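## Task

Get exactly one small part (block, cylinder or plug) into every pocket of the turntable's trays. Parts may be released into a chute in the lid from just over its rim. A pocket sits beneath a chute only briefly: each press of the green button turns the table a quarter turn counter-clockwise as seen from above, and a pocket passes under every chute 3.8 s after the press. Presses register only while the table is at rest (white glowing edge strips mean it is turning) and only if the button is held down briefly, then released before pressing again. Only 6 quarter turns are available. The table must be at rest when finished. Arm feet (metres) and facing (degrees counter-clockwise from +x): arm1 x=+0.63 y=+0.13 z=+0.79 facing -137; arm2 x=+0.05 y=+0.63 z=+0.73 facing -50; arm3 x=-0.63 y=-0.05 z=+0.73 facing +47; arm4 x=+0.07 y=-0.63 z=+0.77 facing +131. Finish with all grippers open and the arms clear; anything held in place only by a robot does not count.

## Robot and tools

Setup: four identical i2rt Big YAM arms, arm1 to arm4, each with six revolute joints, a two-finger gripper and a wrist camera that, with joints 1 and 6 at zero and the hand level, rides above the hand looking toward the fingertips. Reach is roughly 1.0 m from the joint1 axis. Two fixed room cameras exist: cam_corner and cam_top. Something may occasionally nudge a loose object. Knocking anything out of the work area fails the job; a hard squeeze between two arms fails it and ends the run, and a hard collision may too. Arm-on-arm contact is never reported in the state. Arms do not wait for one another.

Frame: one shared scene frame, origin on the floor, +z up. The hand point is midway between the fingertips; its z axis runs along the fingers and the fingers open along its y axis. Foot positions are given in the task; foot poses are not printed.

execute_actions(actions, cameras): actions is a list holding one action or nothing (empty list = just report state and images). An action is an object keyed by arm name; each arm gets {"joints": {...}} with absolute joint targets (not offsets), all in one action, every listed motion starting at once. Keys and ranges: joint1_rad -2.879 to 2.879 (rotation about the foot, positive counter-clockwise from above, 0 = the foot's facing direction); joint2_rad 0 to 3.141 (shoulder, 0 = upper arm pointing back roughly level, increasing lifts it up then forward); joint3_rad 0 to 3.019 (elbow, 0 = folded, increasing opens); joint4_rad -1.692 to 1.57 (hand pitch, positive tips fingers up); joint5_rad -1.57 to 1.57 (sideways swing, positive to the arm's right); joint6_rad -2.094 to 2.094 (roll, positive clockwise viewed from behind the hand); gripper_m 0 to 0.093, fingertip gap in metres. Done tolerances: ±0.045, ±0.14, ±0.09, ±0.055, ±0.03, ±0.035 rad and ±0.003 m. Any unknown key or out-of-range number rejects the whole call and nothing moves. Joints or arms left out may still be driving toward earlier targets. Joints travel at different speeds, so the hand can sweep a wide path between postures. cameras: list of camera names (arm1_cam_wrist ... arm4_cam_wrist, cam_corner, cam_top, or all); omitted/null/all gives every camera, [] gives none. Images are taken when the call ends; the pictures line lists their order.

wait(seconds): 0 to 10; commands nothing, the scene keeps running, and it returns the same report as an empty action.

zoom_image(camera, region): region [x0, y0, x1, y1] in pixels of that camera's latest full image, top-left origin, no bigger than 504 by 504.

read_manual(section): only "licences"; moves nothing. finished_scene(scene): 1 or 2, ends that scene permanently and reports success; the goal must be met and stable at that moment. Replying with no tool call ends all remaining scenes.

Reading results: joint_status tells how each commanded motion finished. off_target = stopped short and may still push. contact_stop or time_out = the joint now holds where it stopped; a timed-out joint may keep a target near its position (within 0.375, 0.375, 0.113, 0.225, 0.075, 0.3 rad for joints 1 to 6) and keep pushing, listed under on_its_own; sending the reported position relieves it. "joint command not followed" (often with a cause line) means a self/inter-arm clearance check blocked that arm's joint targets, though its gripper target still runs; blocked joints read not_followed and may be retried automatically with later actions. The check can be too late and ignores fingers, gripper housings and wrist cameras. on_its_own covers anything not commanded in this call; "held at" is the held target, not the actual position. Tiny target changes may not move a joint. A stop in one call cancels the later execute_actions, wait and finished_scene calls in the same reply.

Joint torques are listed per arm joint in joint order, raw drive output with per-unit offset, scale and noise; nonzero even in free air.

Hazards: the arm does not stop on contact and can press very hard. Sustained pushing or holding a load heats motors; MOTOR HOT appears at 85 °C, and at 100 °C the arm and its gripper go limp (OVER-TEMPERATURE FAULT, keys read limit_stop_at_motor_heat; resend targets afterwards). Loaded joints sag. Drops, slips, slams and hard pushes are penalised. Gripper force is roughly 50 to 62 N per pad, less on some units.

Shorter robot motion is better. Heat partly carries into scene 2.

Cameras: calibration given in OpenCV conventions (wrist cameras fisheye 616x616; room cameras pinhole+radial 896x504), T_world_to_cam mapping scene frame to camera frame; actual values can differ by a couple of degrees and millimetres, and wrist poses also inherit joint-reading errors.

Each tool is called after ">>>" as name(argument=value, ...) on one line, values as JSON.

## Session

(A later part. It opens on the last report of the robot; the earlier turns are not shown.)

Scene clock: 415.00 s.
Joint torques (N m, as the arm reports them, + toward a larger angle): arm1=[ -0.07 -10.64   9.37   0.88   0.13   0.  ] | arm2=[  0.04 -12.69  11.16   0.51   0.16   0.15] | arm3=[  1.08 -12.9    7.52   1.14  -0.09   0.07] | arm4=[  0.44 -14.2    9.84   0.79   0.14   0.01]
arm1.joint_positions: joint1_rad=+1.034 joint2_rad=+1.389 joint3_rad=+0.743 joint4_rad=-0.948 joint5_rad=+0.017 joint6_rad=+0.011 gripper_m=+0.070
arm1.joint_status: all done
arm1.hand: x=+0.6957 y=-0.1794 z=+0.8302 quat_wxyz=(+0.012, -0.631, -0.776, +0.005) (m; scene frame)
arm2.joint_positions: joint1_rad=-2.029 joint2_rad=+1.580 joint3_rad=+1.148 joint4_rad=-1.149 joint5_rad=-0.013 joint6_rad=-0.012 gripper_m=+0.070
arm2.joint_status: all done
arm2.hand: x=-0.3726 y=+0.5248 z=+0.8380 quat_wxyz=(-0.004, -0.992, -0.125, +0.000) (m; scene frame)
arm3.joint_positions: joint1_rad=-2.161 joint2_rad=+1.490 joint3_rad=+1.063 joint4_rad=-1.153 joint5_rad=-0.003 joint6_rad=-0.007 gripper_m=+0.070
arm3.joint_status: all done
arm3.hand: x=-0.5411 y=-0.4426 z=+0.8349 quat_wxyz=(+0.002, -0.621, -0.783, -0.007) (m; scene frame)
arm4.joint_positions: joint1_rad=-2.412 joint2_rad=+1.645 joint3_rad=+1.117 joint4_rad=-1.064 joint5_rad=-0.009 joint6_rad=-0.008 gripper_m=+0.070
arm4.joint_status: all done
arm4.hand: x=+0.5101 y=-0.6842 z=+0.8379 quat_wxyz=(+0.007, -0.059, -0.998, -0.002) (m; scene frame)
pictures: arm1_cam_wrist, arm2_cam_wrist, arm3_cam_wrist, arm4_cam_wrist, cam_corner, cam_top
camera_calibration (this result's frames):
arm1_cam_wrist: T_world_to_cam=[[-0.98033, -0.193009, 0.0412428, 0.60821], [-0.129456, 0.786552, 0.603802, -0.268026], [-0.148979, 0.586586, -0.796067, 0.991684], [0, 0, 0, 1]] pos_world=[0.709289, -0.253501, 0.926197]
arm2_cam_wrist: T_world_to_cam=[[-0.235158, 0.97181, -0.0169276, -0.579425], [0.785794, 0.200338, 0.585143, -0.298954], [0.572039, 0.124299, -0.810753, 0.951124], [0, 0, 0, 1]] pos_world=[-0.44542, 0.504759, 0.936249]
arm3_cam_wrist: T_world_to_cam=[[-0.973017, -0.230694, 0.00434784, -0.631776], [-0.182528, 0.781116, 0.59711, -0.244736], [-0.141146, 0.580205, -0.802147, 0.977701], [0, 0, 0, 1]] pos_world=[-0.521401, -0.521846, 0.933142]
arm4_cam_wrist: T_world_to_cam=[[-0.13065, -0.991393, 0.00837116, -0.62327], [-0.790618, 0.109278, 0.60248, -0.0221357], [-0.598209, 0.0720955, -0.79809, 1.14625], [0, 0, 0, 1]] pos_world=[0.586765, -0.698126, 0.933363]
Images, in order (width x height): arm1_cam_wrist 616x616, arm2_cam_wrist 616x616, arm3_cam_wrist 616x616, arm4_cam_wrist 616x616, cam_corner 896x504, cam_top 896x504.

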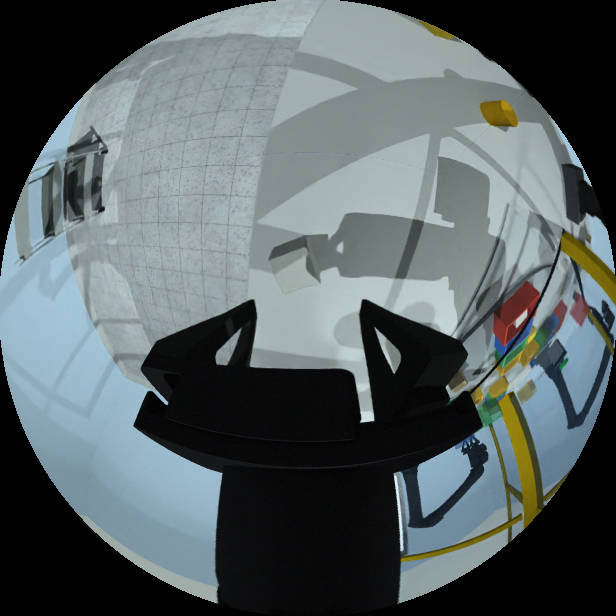

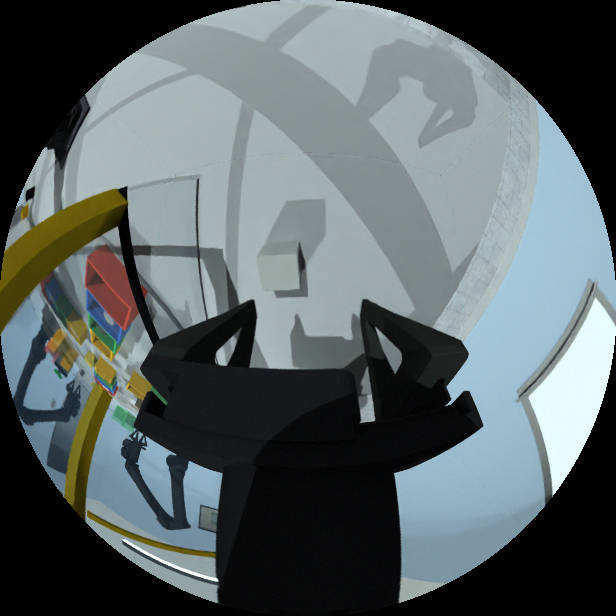

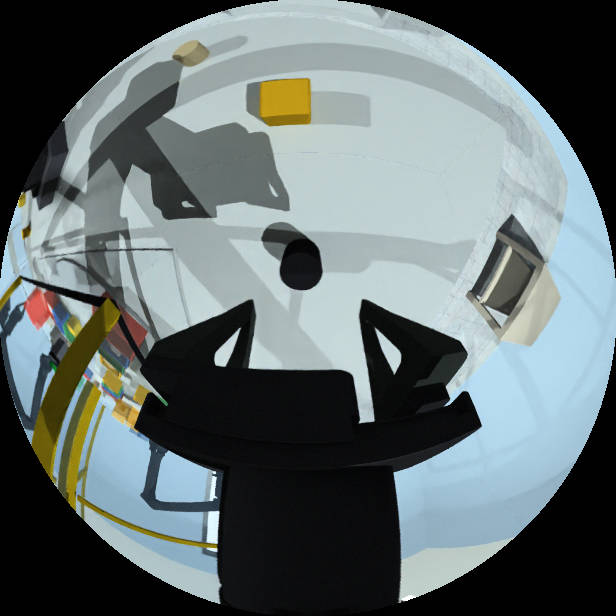

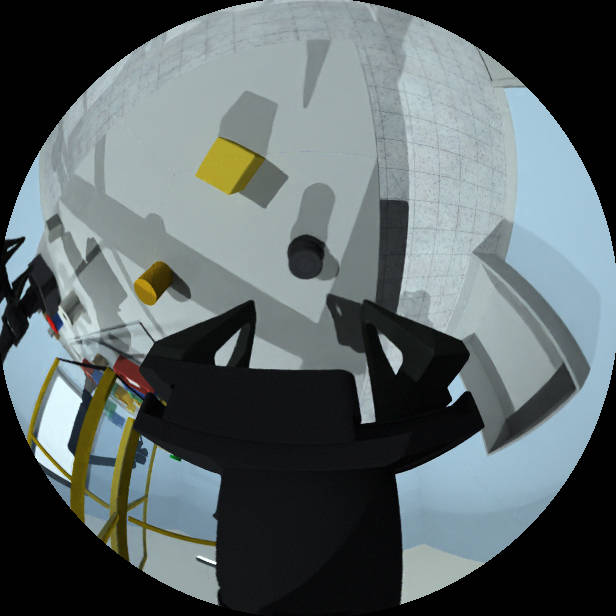

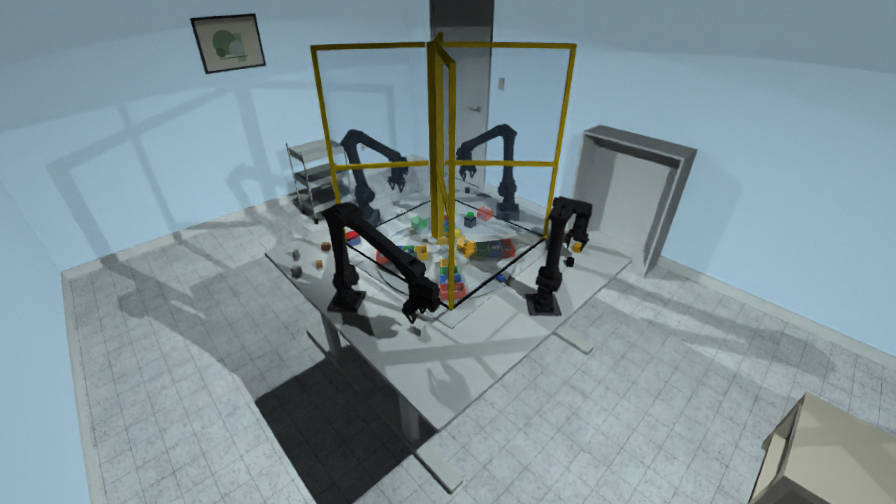

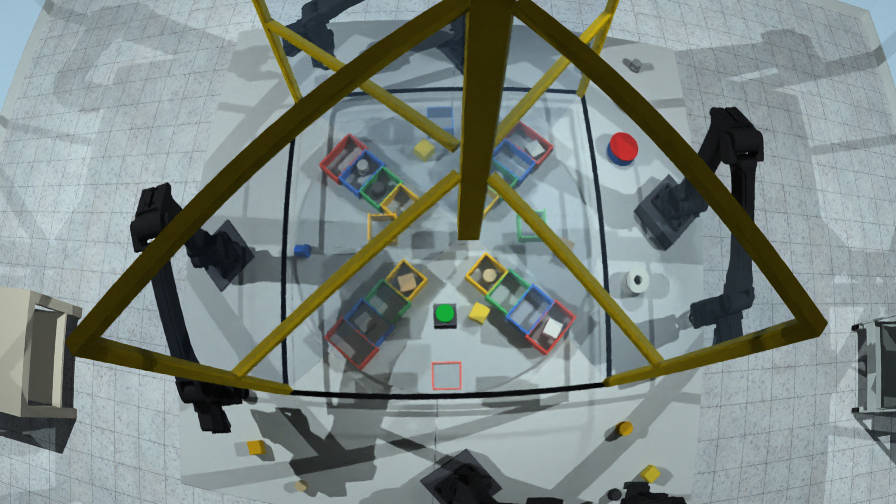

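>>> execute_actions(actions=[{"arm1":{"joints":{"joint1_rad":1.07,"joint6_rad":-0.33,"gripper_m":0.08}},"arm2":{"joints":{"joint6_rad":1.59,"gripper_m":0.085}},"arm3":{"joints":{"joint1_rad":-2.138,"joint2_rad":1.598,"joint3_rad":0.946,"joint4_rad":-0.898,"gripper_m":0.08}},"arm4":{"joints":{"joint1_rad":-2.422,"joint2_rad":1.775,"joint3_rad":1.053,"joint4_rad":-0.824,"gripper_m":0.08}}}], cameras=[])

>>> execute_actions(actions=[{"arm1":{"joints":{"joint2_rad":1.55,"joint3_rad":0.648,"joint4_rad":-0.643}},"arm2":{"joints":{"joint1_rad":-1.945,"joint2_rad":1.679,"joint3_rad":1.01,"joint4_rad":-0.892}}}], cameras=["arm1_cam_wrist","arm2_cam_wrist"])

>>> execute_actions(actions=[{"arm1":{"joints":{"gripper_m":0.01}},"arm2":{"joints":{"gripper_m":0.01}},"arm3":{"joints":{"gripper_m":0.01}},"arm4":{"joints":{"gripper_m":0.01}}}], cameras=["arm1_cam_wrist","arm2_cam_wrist","arm3_cam_wrist","arm4_cam_wrist"])

Scene clock: 443.63 s.
Joint torques (N m, as the arm reports them, + toward a larger angle): arm1=[ -0.02 -10.48   9.32   0.88   0.1   -0.01] | arm2=[  0.09 -12.1   11.09   0.41   0.26   0.17] | arm3=[  2.42 -13.36   7.01   1.    -0.09   0.07] | arm4=[ -0.12 -15.42   6.12   0.75   0.19   0.01]
arm1.joint_positions: joint1_rad=+1.059 joint2_rad=+1.389 joint3_rad=+0.743 joint4_rad=-0.948 joint5_rad=+0.017 joint6_rad=-0.317 gripper_m=+0.080
arm1.joint_status: all done
arm1.hand: x=+0.7034 y=-0.1777 z=+0.8301 quat_wxyz=(+0.013, -0.485, -0.874, +0.003) (m; scene frame)
arm2.joint_positions: joint1_rad=-2.029 joint2_rad=+1.580 joint3_rad=+1.148 joint4_rad=-1.149 joint5_rad=-0.013 joint6_rad=+1.576 gripper_m=+0.085
arm2.joint_status: all done
arm2.hand: x=-0.3726 y=+0.5248 z=+0.8380 quat_wxyz=(-0.002, -0.785, +0.620, -0.003) (m; scene frame)
arm3.joint_positions: joint1_rad=-2.150 joint2_rad=+1.609 joint3_rad=+0.934 joint4_rad=-0.913 joint5_rad=-0.003 joint6_rad=-0.007 gripper_m=+0.080
arm3.joint_status: all done
arm3.hand: x=-0.5379 y=-0.4350 z=+0.7473 quat_wxyz=(+0.006, -0.617, -0.787, -0.010) (m; scene frame)
arm4.joint_positions: joint1_rad=-2.413 joint2_rad=+1.797 joint3_rad=+1.044 joint4_rad=-0.838 joint5_rad=-0.009 joint6_rad=-0.008 gripper_m=+0.080
arm4.joint_status: all done
arm4.hand: x=+0.5147 y=-0.6855 z=+0.7505 quat_wxyz=(+0.007, -0.059, -0.998, -0.002) (m; scene frame)
pictures: none
No camera images: the call's "cameras" was empty. Leave "cameras" out to get every camera's image.

Scene clock: 444.80 s.
Joint torques (N m, as the arm reports them, + toward a larger angle): arm1=[ -0.03 -11.23   7.01   0.9    0.09  -0.01] | arm2=[ -0.16 -12.66   8.23   0.51   0.27   0.14] | arm3=[  2.6  -13.32   6.97   1.07  -0.06   0.09] | arm4=[ -0.2  -15.28   6.19   0.7    0.13   0.03]
arm1.joint_positions: joint1_rad=+1.059 joint2_rad=+1.563 joint3_rad=+0.633 joint4_rad=-0.658 joint5_rad=+0.017 joint6_rad=-0.317 gripper_m=+0.080
arm1.joint_status: all done
arm1.hand: x=+0.7010 y=-0.1705 z=+0.7483 quat_wxyz=(+0.011, -0.485, -0.874, +0.006) (m; scene frame)
arm2.joint_positions: joint1_rad=-1.938 joint2_rad=+1.682 joint3_rad=+1.004 joint4_rad=-0.900 joint5_rad=-0.013 joint6_rad=+1.576 gripper_m=+0.085
arm2.joint_status: all done
arm2.hand: x=-0.3523 y=+0.4903 z=+0.7486 quat_wxyz=(-0.003, -0.812, +0.584, -0.002) (m; scene frame)
arm3.joint_positions: joint1_rad=-2.150 joint2_rad=+1.609 joint3_rad=+0.934 joint4_rad=-0.913 joint5_rad=-0.003 joint6_rad=-0.007 gripper_m=+0.080
arm3.joint_status: not commanded
arm3.hand: x=-0.5379 y=-0.4350 z=+0.7473 quat_wxyz=(+0.006, -0.617, -0.787, -0.010) (m; scene frame)
arm4.joint_positions: joint1_rad=-2.413 joint2_rad=+1.797 joint3_rad=+1.044 joint4_rad=-0.838 joint5_rad=-0.009 joint6_rad=-0.008 gripper_m=+0.080
arm4.joint_status: not commanded
arm4.hand: x=+0.5147 y=-0.6855 z=+0.7505 quat_wxyz=(+0.007, -0.059, -0.998, -0.002) (m; scene frame)
pictures: arm1_cam_wrist, arm2_cam_wrist
camera_calibration (this result's frames):
arm1_cam_wrist: T_world_to_cam=[[-0.853339, -0.51997, 0.0380077, 0.476169], [-0.394426, 0.691538, 0.605147, -0.0562931], [-0.340942, 0.501404, -0.795206, 1.04146], [0, 0, 0, 1]] pos_world=[0.739206, -0.235669, 0.84414]
arm2_cam_wrist: T_world_to_cam=[[0.952245, 0.305139, -0.0109181, 0.197984], [0.252374, -0.766448, 0.590648, 0.0263182], [0.171861, -0.565198, -0.806855, 1.06548], [0, 0, 0, 1]] pos_world=[-0.378287, 0.561968, 0.846308]
Images, in order (width x height): arm1_cam_wrist 616x616, arm2_cam_wrist 616x616.

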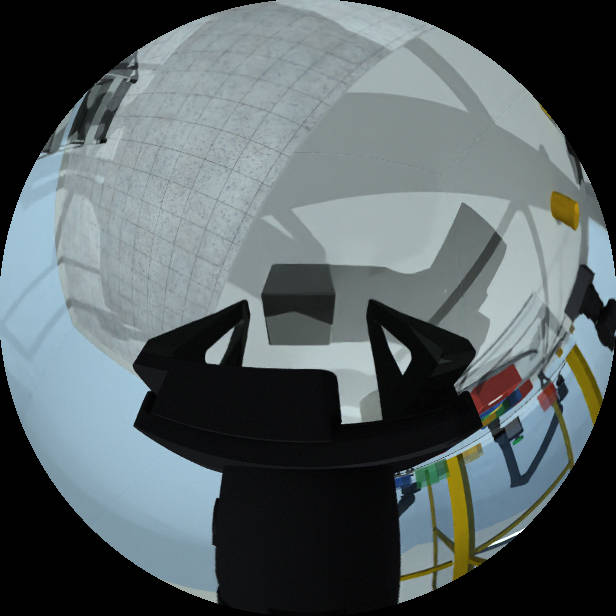

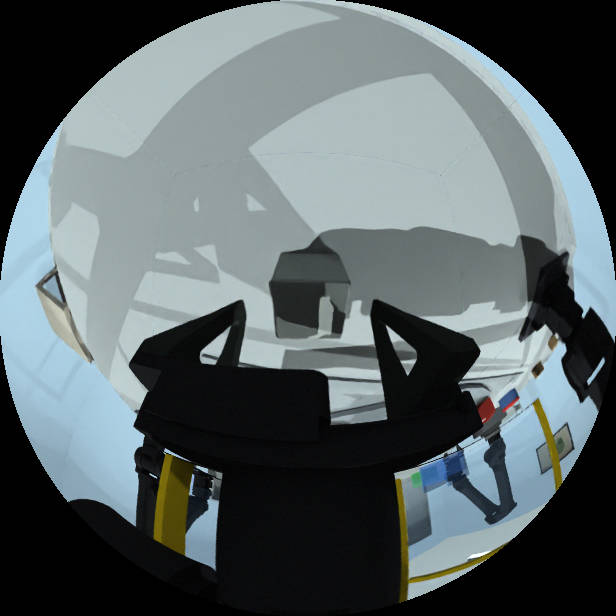

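Scene clock: 445.47 s.
Joint torques (N m, as the arm reports them, + toward a larger angle): arm1=[ -0.01 -11.25   7.     0.9    0.09  -0.01] | arm2=[ -0.11 -12.17   8.07   0.43   0.27   0.15] | arm3=[  2.19 -13.96   6.77   1.13  -0.03   0.08] | arm4=[ -0.37 -15.5    6.19   0.74   0.12  -0.03]
arm1.joint_positions: joint1_rad=+1.059 joint2_rad=+1.563 joint3_rad=+0.633 joint4_rad=-0.658 joint5_rad=+0.017 joint6_rad=-0.317 gripper_m=+0.040
arm1.joint_status: gripper_m off_target (ended at +0.040, target +0.010)
arm1.hand: x=+0.7010 y=-0.1705 z=+0.7483 quat_wxyz=(+0.011, -0.485, -0.875, +0.006) (m; scene frame)
arm2.joint_positions: joint1_rad=-1.938 joint2_rad=+1.682 joint3_rad=+1.004 joint4_rad=-0.900 joint5_rad=-0.013 joint6_rad=+1.577 gripper_m=+0.039
arm2.joint_status: gripper_m off_target (ended at +0.039, target +0.010)
arm2.hand: x=-0.3523 y=+0.4903 z=+0.7486 quat_wxyz=(-0.003, -0.812, +0.584, -0.002) (m; scene frame)
arm3.joint_positions: joint1_rad=-2.150 joint2_rad=+1.609 joint3_rad=+0.934 joint4_rad=-0.913 joint5_rad=-0.004 joint6_rad=-0.007 gripper_m=+0.036
arm3.joint_status: gripper_m off_target (ended at +0.036, target +0.010)
arm3.hand: x=-0.5378 y=-0.4350 z=+0.7473 quat_wxyz=(+0.005, -0.617, -0.787, -0.010) (m; scene frame)
arm4.joint_positions: joint1_rad=-2.413 joint2_rad=+1.797 joint3_rad=+1.044 joint4_rad=-0.838 joint5_rad=-0.009 joint6_rad=-0.007 gripper_m=+0.028
arm4.joint_status: gripper_m off_target (ended at +0.028, target +0.010)
arm4.hand: x=+0.5147 y=-0.6855 z=+0.7505 quat_wxyz=(+0.007, -0.060, -0.998, -0.002) (m; scene frame)
pictures: arm1_cam_wrist, arm2_cam_wrist, arm3_cam_wrist, arm4_cam_wrist
camera_calibration (this result's frames):
arm1_cam_wrist: T_world_to_cam=[[-0.85314, -0.520295, 0.0380024, 0.475978], [-0.39469, 0.691382, 0.605154, -0.0561396], [-0.341133, 0.501282, -0.795201, 1.04157], [0, 0, 0, 1]] pos_world=[0.739231, -0.235655, 0.84414]
arm2_cam_wrist: T_world_to_cam=[[0.952362, 0.304775, -0.0109156, 0.198202], [0.25208, -0.766544, 0.590649, 0.0262615], [0.171648, -0.565263, -0.806855, 1.06544], [0, 0, 0, 1]] pos_world=[-0.37826, 0.561978, 0.846308]
arm3_cam_wrist: T_world_to_cam=[[-0.970391, -0.241511, 0.00382946, -0.629336], [-0.190278, 0.774112, 0.603776, -0.209977], [-0.148783, 0.58517, -0.797145, 0.897703], [0, 0, 0, 1]] pos_world=[-0.517093, -0.514754, 0.844788]
arm4_cam_wrist: T_world_to_cam=[[-0.131408, -0.991293, 0.00837045, -0.6227], [-0.790991, 0.109938, 0.60187, 0.0353519], [-0.59755, 0.0724698, -0.79855, 1.07958], [0, 0, 0, 1]] pos_world=[0.591235, -0.699402, 0.84603]
Images, in order (width x height): arm1_cam_wrist 616x616, arm2_cam_wrist 616x616, arm3_cam_wrist 616x616, arm4_cam_wrist 616x616.

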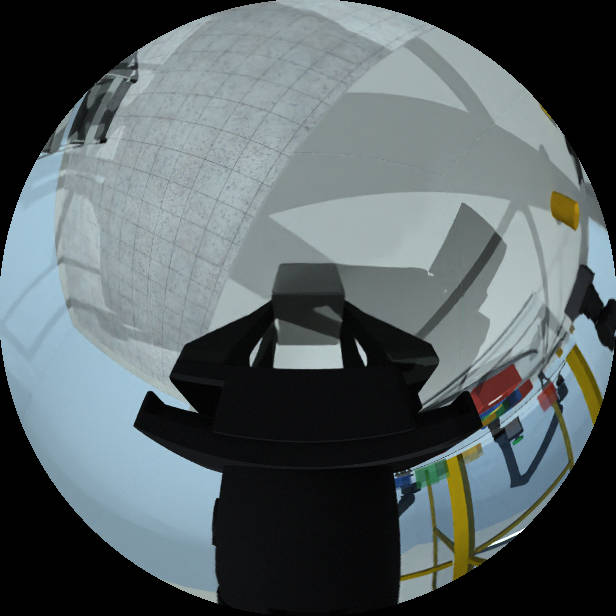

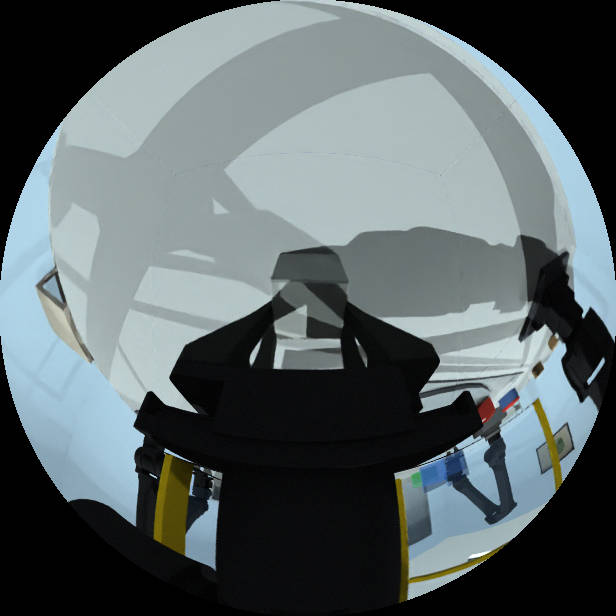

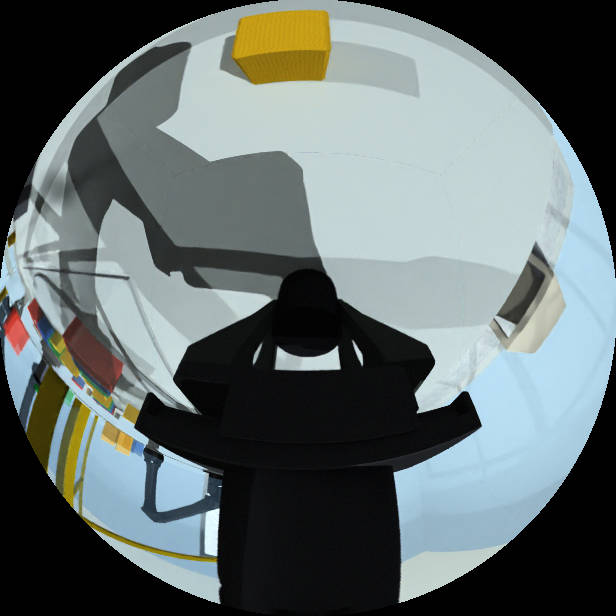

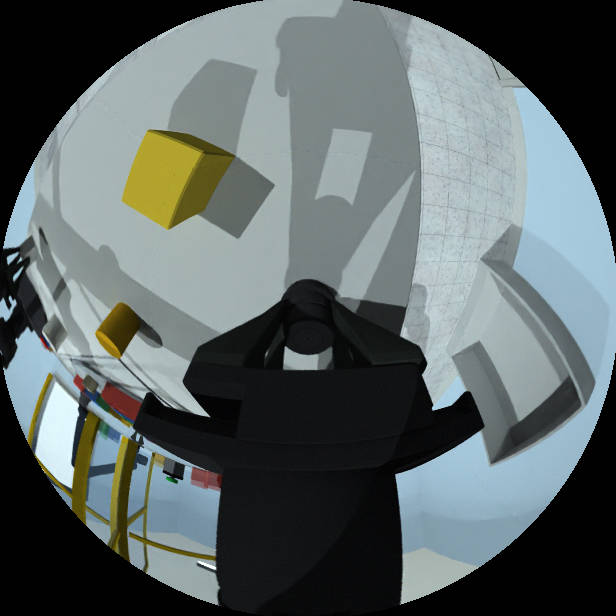

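>>> execute_actions(actions=[{"arm1":{"joints":{"joint2_rad":0.99,"joint3_rad":1.15,"joint4_rad":-1.6}},"arm2":{"joints":{"joint2_rad":0.99,"joint3_rad":1.15,"joint4_rad":-1.6}},"arm3":{"joints":{"joint2_rad":0.99,"joint3_rad":1.15,"joint4_rad":-1.6}},"arm4":{"joints":{"joint2_rad":0.99,"joint3_rad":1.15,"joint4_rad":-1.6}}}], cameras=[])

>>> execute_actions(actions=[{"arm1":{"joints":{"joint1_rad":-0.525,"joint6_rad":0.1}},"arm2":{"joints":{"joint1_rad":-0.917,"joint6_rad":-0.25}},"arm3":{"joints":{"joint1_rad":-0.7,"joint6_rad":0}},"arm4":{"joints":{"joint1_rad":-0.588,"joint6_rad":0}}}], cameras=[])

>>> execute_actions(actions=[{"arm1":{"joints":{"joint2_rad":1.53,"joint3_rad":1.252,"joint4_rad":-1.29}},"arm2":{"joints":{"joint2_rad":1.305,"joint3_rad":1.196,"joint4_rad":-1.52}},"arm3":{"joints":{"joint2_rad":1.645,"joint3_rad":1.574,"joint4_rad":-1.47}},"arm4":{"joints":{"joint2_rad":1.48,"joint3_rad":1.43,"joint4_rad":-1.42}}}])

Scene clock: 471.27 s.
Joint torques (N m, as the arm reports them, + toward a larger angle): arm1=[ 0.05 -4.4  10.6  -0.09  0.09  0.  ] | arm2=[-0.01 -3.61 12.56  0.05  0.28  0.12] | arm3=[ 2.35 -3.81  9.92  0.22 -0.05  0.08] | arm4=[ 0.15 -4.32 11.11 -0.26  0.16 -0.03]
arm1.joint_positions: joint1_rad=+1.059 joint2_rad=+0.989 joint3_rad=+1.134 joint4_rad=-1.587 joint5_rad=+0.017 joint6_rad=-0.317 gripper_m=+0.040
arm1.joint_status: all done
arm1.hand: x=+0.6953 y=-0.1365 z=+1.0857 quat_wxyz=(-0.038, -0.484, -0.872, +0.059) (m; scene frame)
arm2.joint_positions: joint1_rad=-1.938 joint2_rad=+0.975 joint3_rad=+1.117 joint4_rad=-1.592 joint5_rad=-0.013 joint6_rad=+1.577 gripper_m=+0.039
arm2.joint_status: all done
arm2.hand: x=-0.2037 y=+0.5393 z=+1.0253 quat_wxyz=(-0.055, -0.810, +0.583, +0.035) (m; scene frame)
arm3.joint_positions: joint1_rad=-2.150 joint2_rad=+0.987 joint3_rad=+1.124 joint4_rad=-1.587 joint5_rad=-0.004 joint6_rad=-0.007 gripper_m=+0.036
arm3.joint_status: all done
arm3.hand: x=-0.5667 y=-0.3193 z=+1.0180 quat_wxyz=(-0.048, -0.616, -0.786, +0.033) (m; scene frame)
arm4.joint_positions: joint1_rad=-2.413 joint2_rad=+0.985 joint3_rad=+1.105 joint4_rad=-1.588 joint5_rad=-0.009 joint6_rad=-0.007 gripper_m=+0.028
arm4.joint_status: all done
arm4.hand: x=+0.3413 y=-0.6617 z=+1.0567 quat_wxyz=(-0.054, -0.059, -0.997, +0.002) (m; scene frame)
pictures: none
No camera images: the call's "cameras" was empty. Leave "cameras" out to get every camera's image.

Scene clock: 473.57 s.
Joint torques (N m, as the arm reports them, + toward a larger angle): arm1=[-1.42 -4.47 10.74 -0.08  0.12  0.22] | arm2=[ 0.74 -4.05 12.64  0.1   0.14 -0.19] | arm3=[ 1.96 -4.98  9.8   0.21  0.01  0.05] | arm4=[ 1.13 -5.64 11.07 -0.29  0.13  0.  ]
arm1.joint_positions: joint1_rad=-0.517 joint2_rad=+0.989 joint3_rad=+1.134 joint4_rad=-1.587 joint5_rad=+0.017 joint6_rad=+0.087 gripper_m=+0.040
arm1.joint_status: all done
arm1.hand: x=+0.3584 y=+0.0738 z=+1.0849 quat_wxyz=(-0.008, -0.995, -0.073, +0.068) (m; scene frame)
arm2.joint_positions: joint1_rad=-0.920 joint2_rad=+0.976 joint3_rad=+1.117 joint4_rad=-1.592 joint5_rad=-0.012 joint6_rad=-0.236 gripper_m=+0.039
arm2.joint_status: all done
arm2.hand: x=-0.0050 y=+0.3623 z=+1.0224 quat_wxyz=(-0.032, -0.701, -0.711, +0.050) (m; scene frame)
arm3.joint_positions: joint1_rad=-0.707 joint2_rad=+0.991 joint3_rad=+1.124 joint4_rad=-1.587 joint5_rad=-0.004 joint6_rad=-0.007 gripper_m=+0.036
arm3.joint_status: all done
arm3.hand: x=-0.3542 y=-0.0193 z=+1.0193 quat_wxyz=(-0.060, +0.056, -0.997, -0.008) (m; scene frame)
arm4.joint_positions: joint1_rad=-0.590 joint2_rad=+0.991 joint3_rad=+1.105 joint4_rad=-1.588 joint5_rad=-0.008 joint6_rad=-0.007 gripper_m=+0.028
arm4.joint_status: all done
arm4.hand: x=+0.0345 y=-0.3562 z=+1.0517 quat_wxyz=(-0.029, +0.752, -0.658, -0.035) (m; scene frame)
pictures: none
No camera images: the call's "cameras" was empty. Leave "cameras" out to get every camera's image.

Scene clock: 475.13 s.
Joint torques (N m, as the arm reports them, + toward a larger angle): arm1=[ -1.31 -15.84  10.81   0.69   0.12   0.23] | arm2=[ 0.76 -9.77 12.86  0.14  0.15 -0.19] | arm3=[  2.03 -16.21  11.39   0.81  -0.02   0.06] | arm4=[  1.16 -14.14  11.01   0.45   0.14  -0.01]
arm1.joint_positions: joint1_rad=-0.517 joint2_rad=+1.548 joint3_rad=+1.227 joint4_rad=-1.302 joint5_rad=+0.017 joint6_rad=+0.087 gripper_m=+0.040
arm1.joint_status: all done
arm1.hand: x=+0.2113 y=+0.0368 z=+0.9353 quat_wxyz=(+0.007, -0.997, -0.075, -0.021) (m; scene frame)
arm2.joint_positions: joint1_rad=-0.920 joint2_rad=+1.319 joint3_rad=+1.156 joint4_rad=-1.525 joint5_rad=-0.012 joint6_rad=-0.237 gripper_m=+0.039
arm2.joint_status: all done
arm2.hand: x=-0.0210 y=+0.2962 z=+0.9388 quat_wxyz=(+0.030, -0.702, -0.710, -0.050) (m; scene frame)
arm3.joint_positions: joint1_rad=-0.707 joint2_rad=+1.657 joint3_rad=+1.522 joint4_rad=-1.477 joint5_rad=-0.004 joint6_rad=-0.007 gripper_m=+0.036
arm3.joint_status: all done
arm3.hand: x=-0.1432 y=+0.0035 z=+0.9340 quat_wxyz=(+0.019, +0.056, -0.998, -0.004) (m; scene frame)
arm4.joint_positions: joint1_rad=-0.590 joint2_rad=+1.501 joint3_rad=+1.383 joint4_rad=-1.428 joint5_rad=-0.008 joint6_rad=-0.007 gripper_m=+0.028
arm4.joint_status: all done
arm4.hand: x=+0.0130 y=-0.1837 z=+0.9897 quat_wxyz=(-0.005, +0.753, -0.658, -0.008) (m; scene frame)
pictures: arm1_cam_wrist, arm2_cam_wrist, arm3_cam_wrist, arm4_cam_wrist, cam_corner, cam_top
camera_calibration (this result's frames):
arm1_cam_wrist: T_world_to_cam=[[-0.138926, 0.989911, 0.0278518, -0.0380738], [0.772287, 0.0906932, 0.628767, -0.752524], [0.619897, 0.108861, -0.777095, 0.713679], [0, 0, 0, 1]] pos_world=[0.133467, 0.0282463, 1.02882]
arm2_cam_wrist: T_world_to_cam=[[-0.999317, 0.00483721, -0.0366232, 0.0159379], [-0.0210991, 0.739039, 0.673333, -0.847765], [0.030323, 0.673646, -0.738432, 0.618141], [0, 0, 0, 1]] pos_world=[-0.0207039, 0.210046, 1.02787]
arm3_cam_wrist: T_world_to_cam=[[0.116122, -0.993231, 0.00274939, 0.0179689], [-0.781968, -0.0897151, 0.616828, -0.680939], [-0.612406, -0.0737773, -0.787093, 0.7752], [0, 0, 0, 1]] pos_world=[-0.0598216, 0.0139489, 1.03013]
arm4_cam_wrist: T_world_to_cam=[[0.992729, 0.120118, 0.00782102, -0.0031143], [0.0937759, -0.812483, 0.575393, -0.715331], [0.0754698, -0.570476, -0.817839, 0.826683], [0, 0, 0, 1]] pos_world=[0.00778288, -0.109217, 1.08772]
Images, in order (width x height): arm1_cam_wrist 616x616, arm2_cam_wrist 616x616, arm3_cam_wrist 616x616, arm4_cam_wrist 616x616, cam_corner 896x504, cam_top 896x504.

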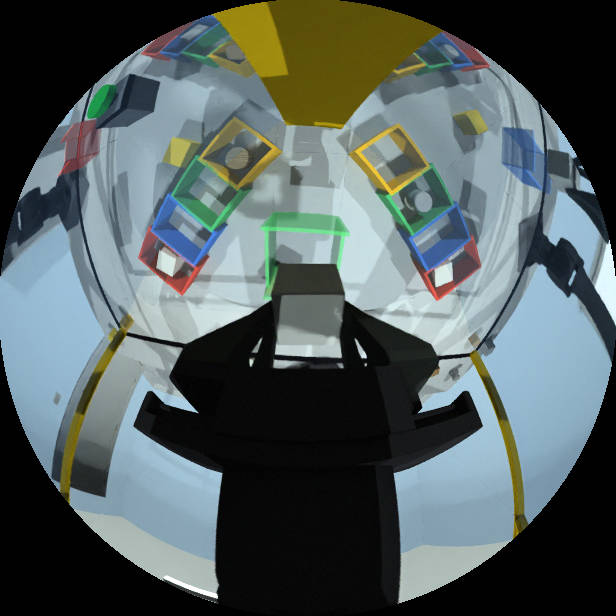

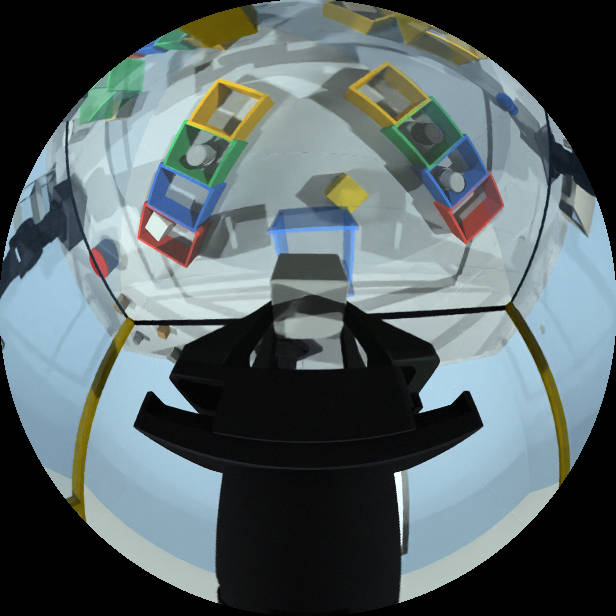

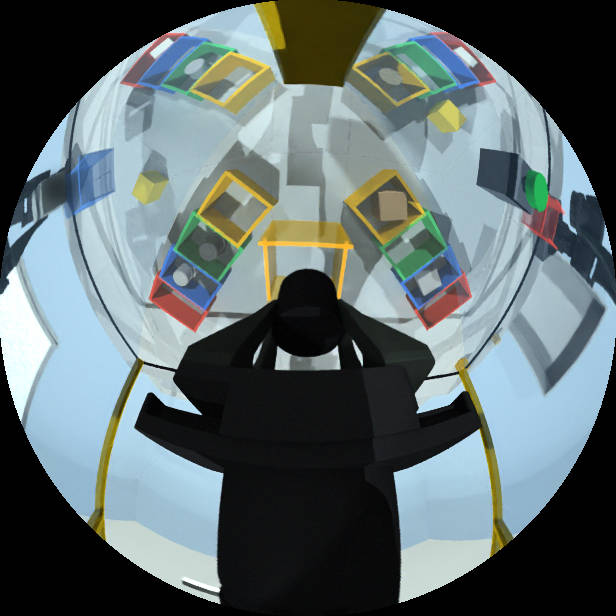

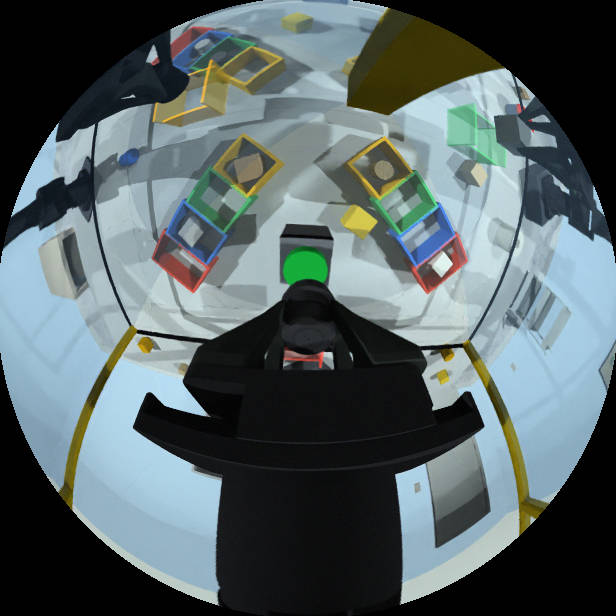

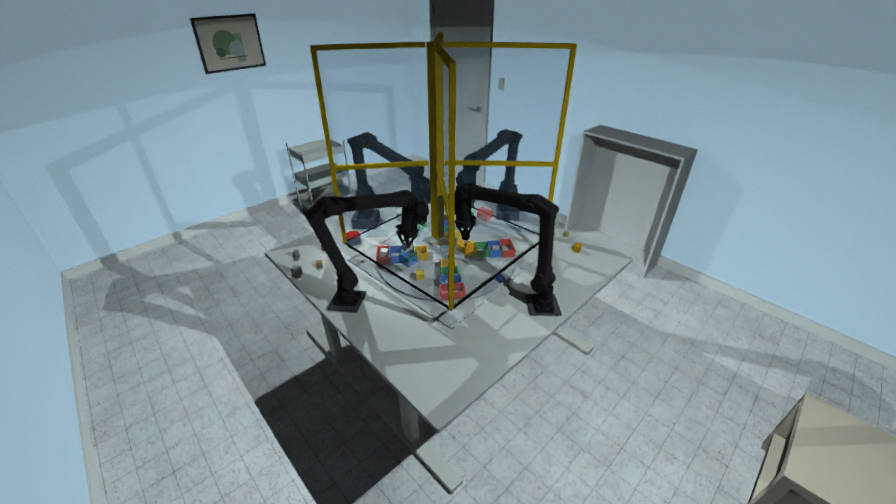

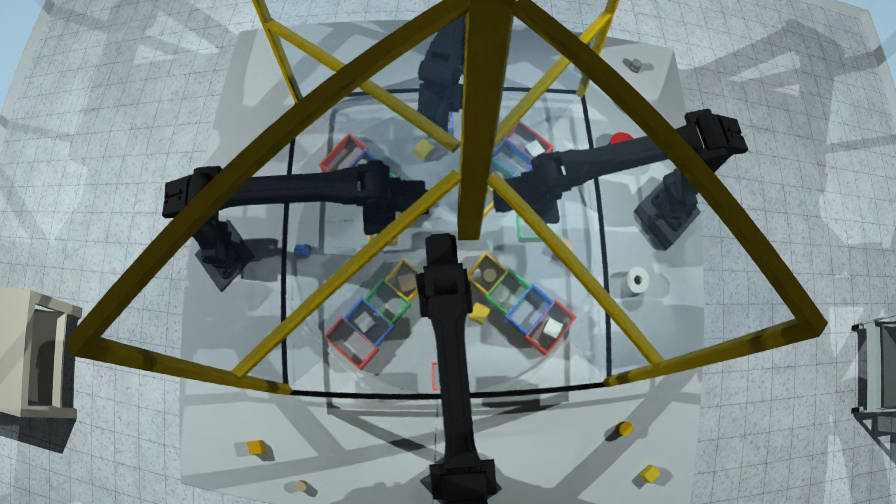

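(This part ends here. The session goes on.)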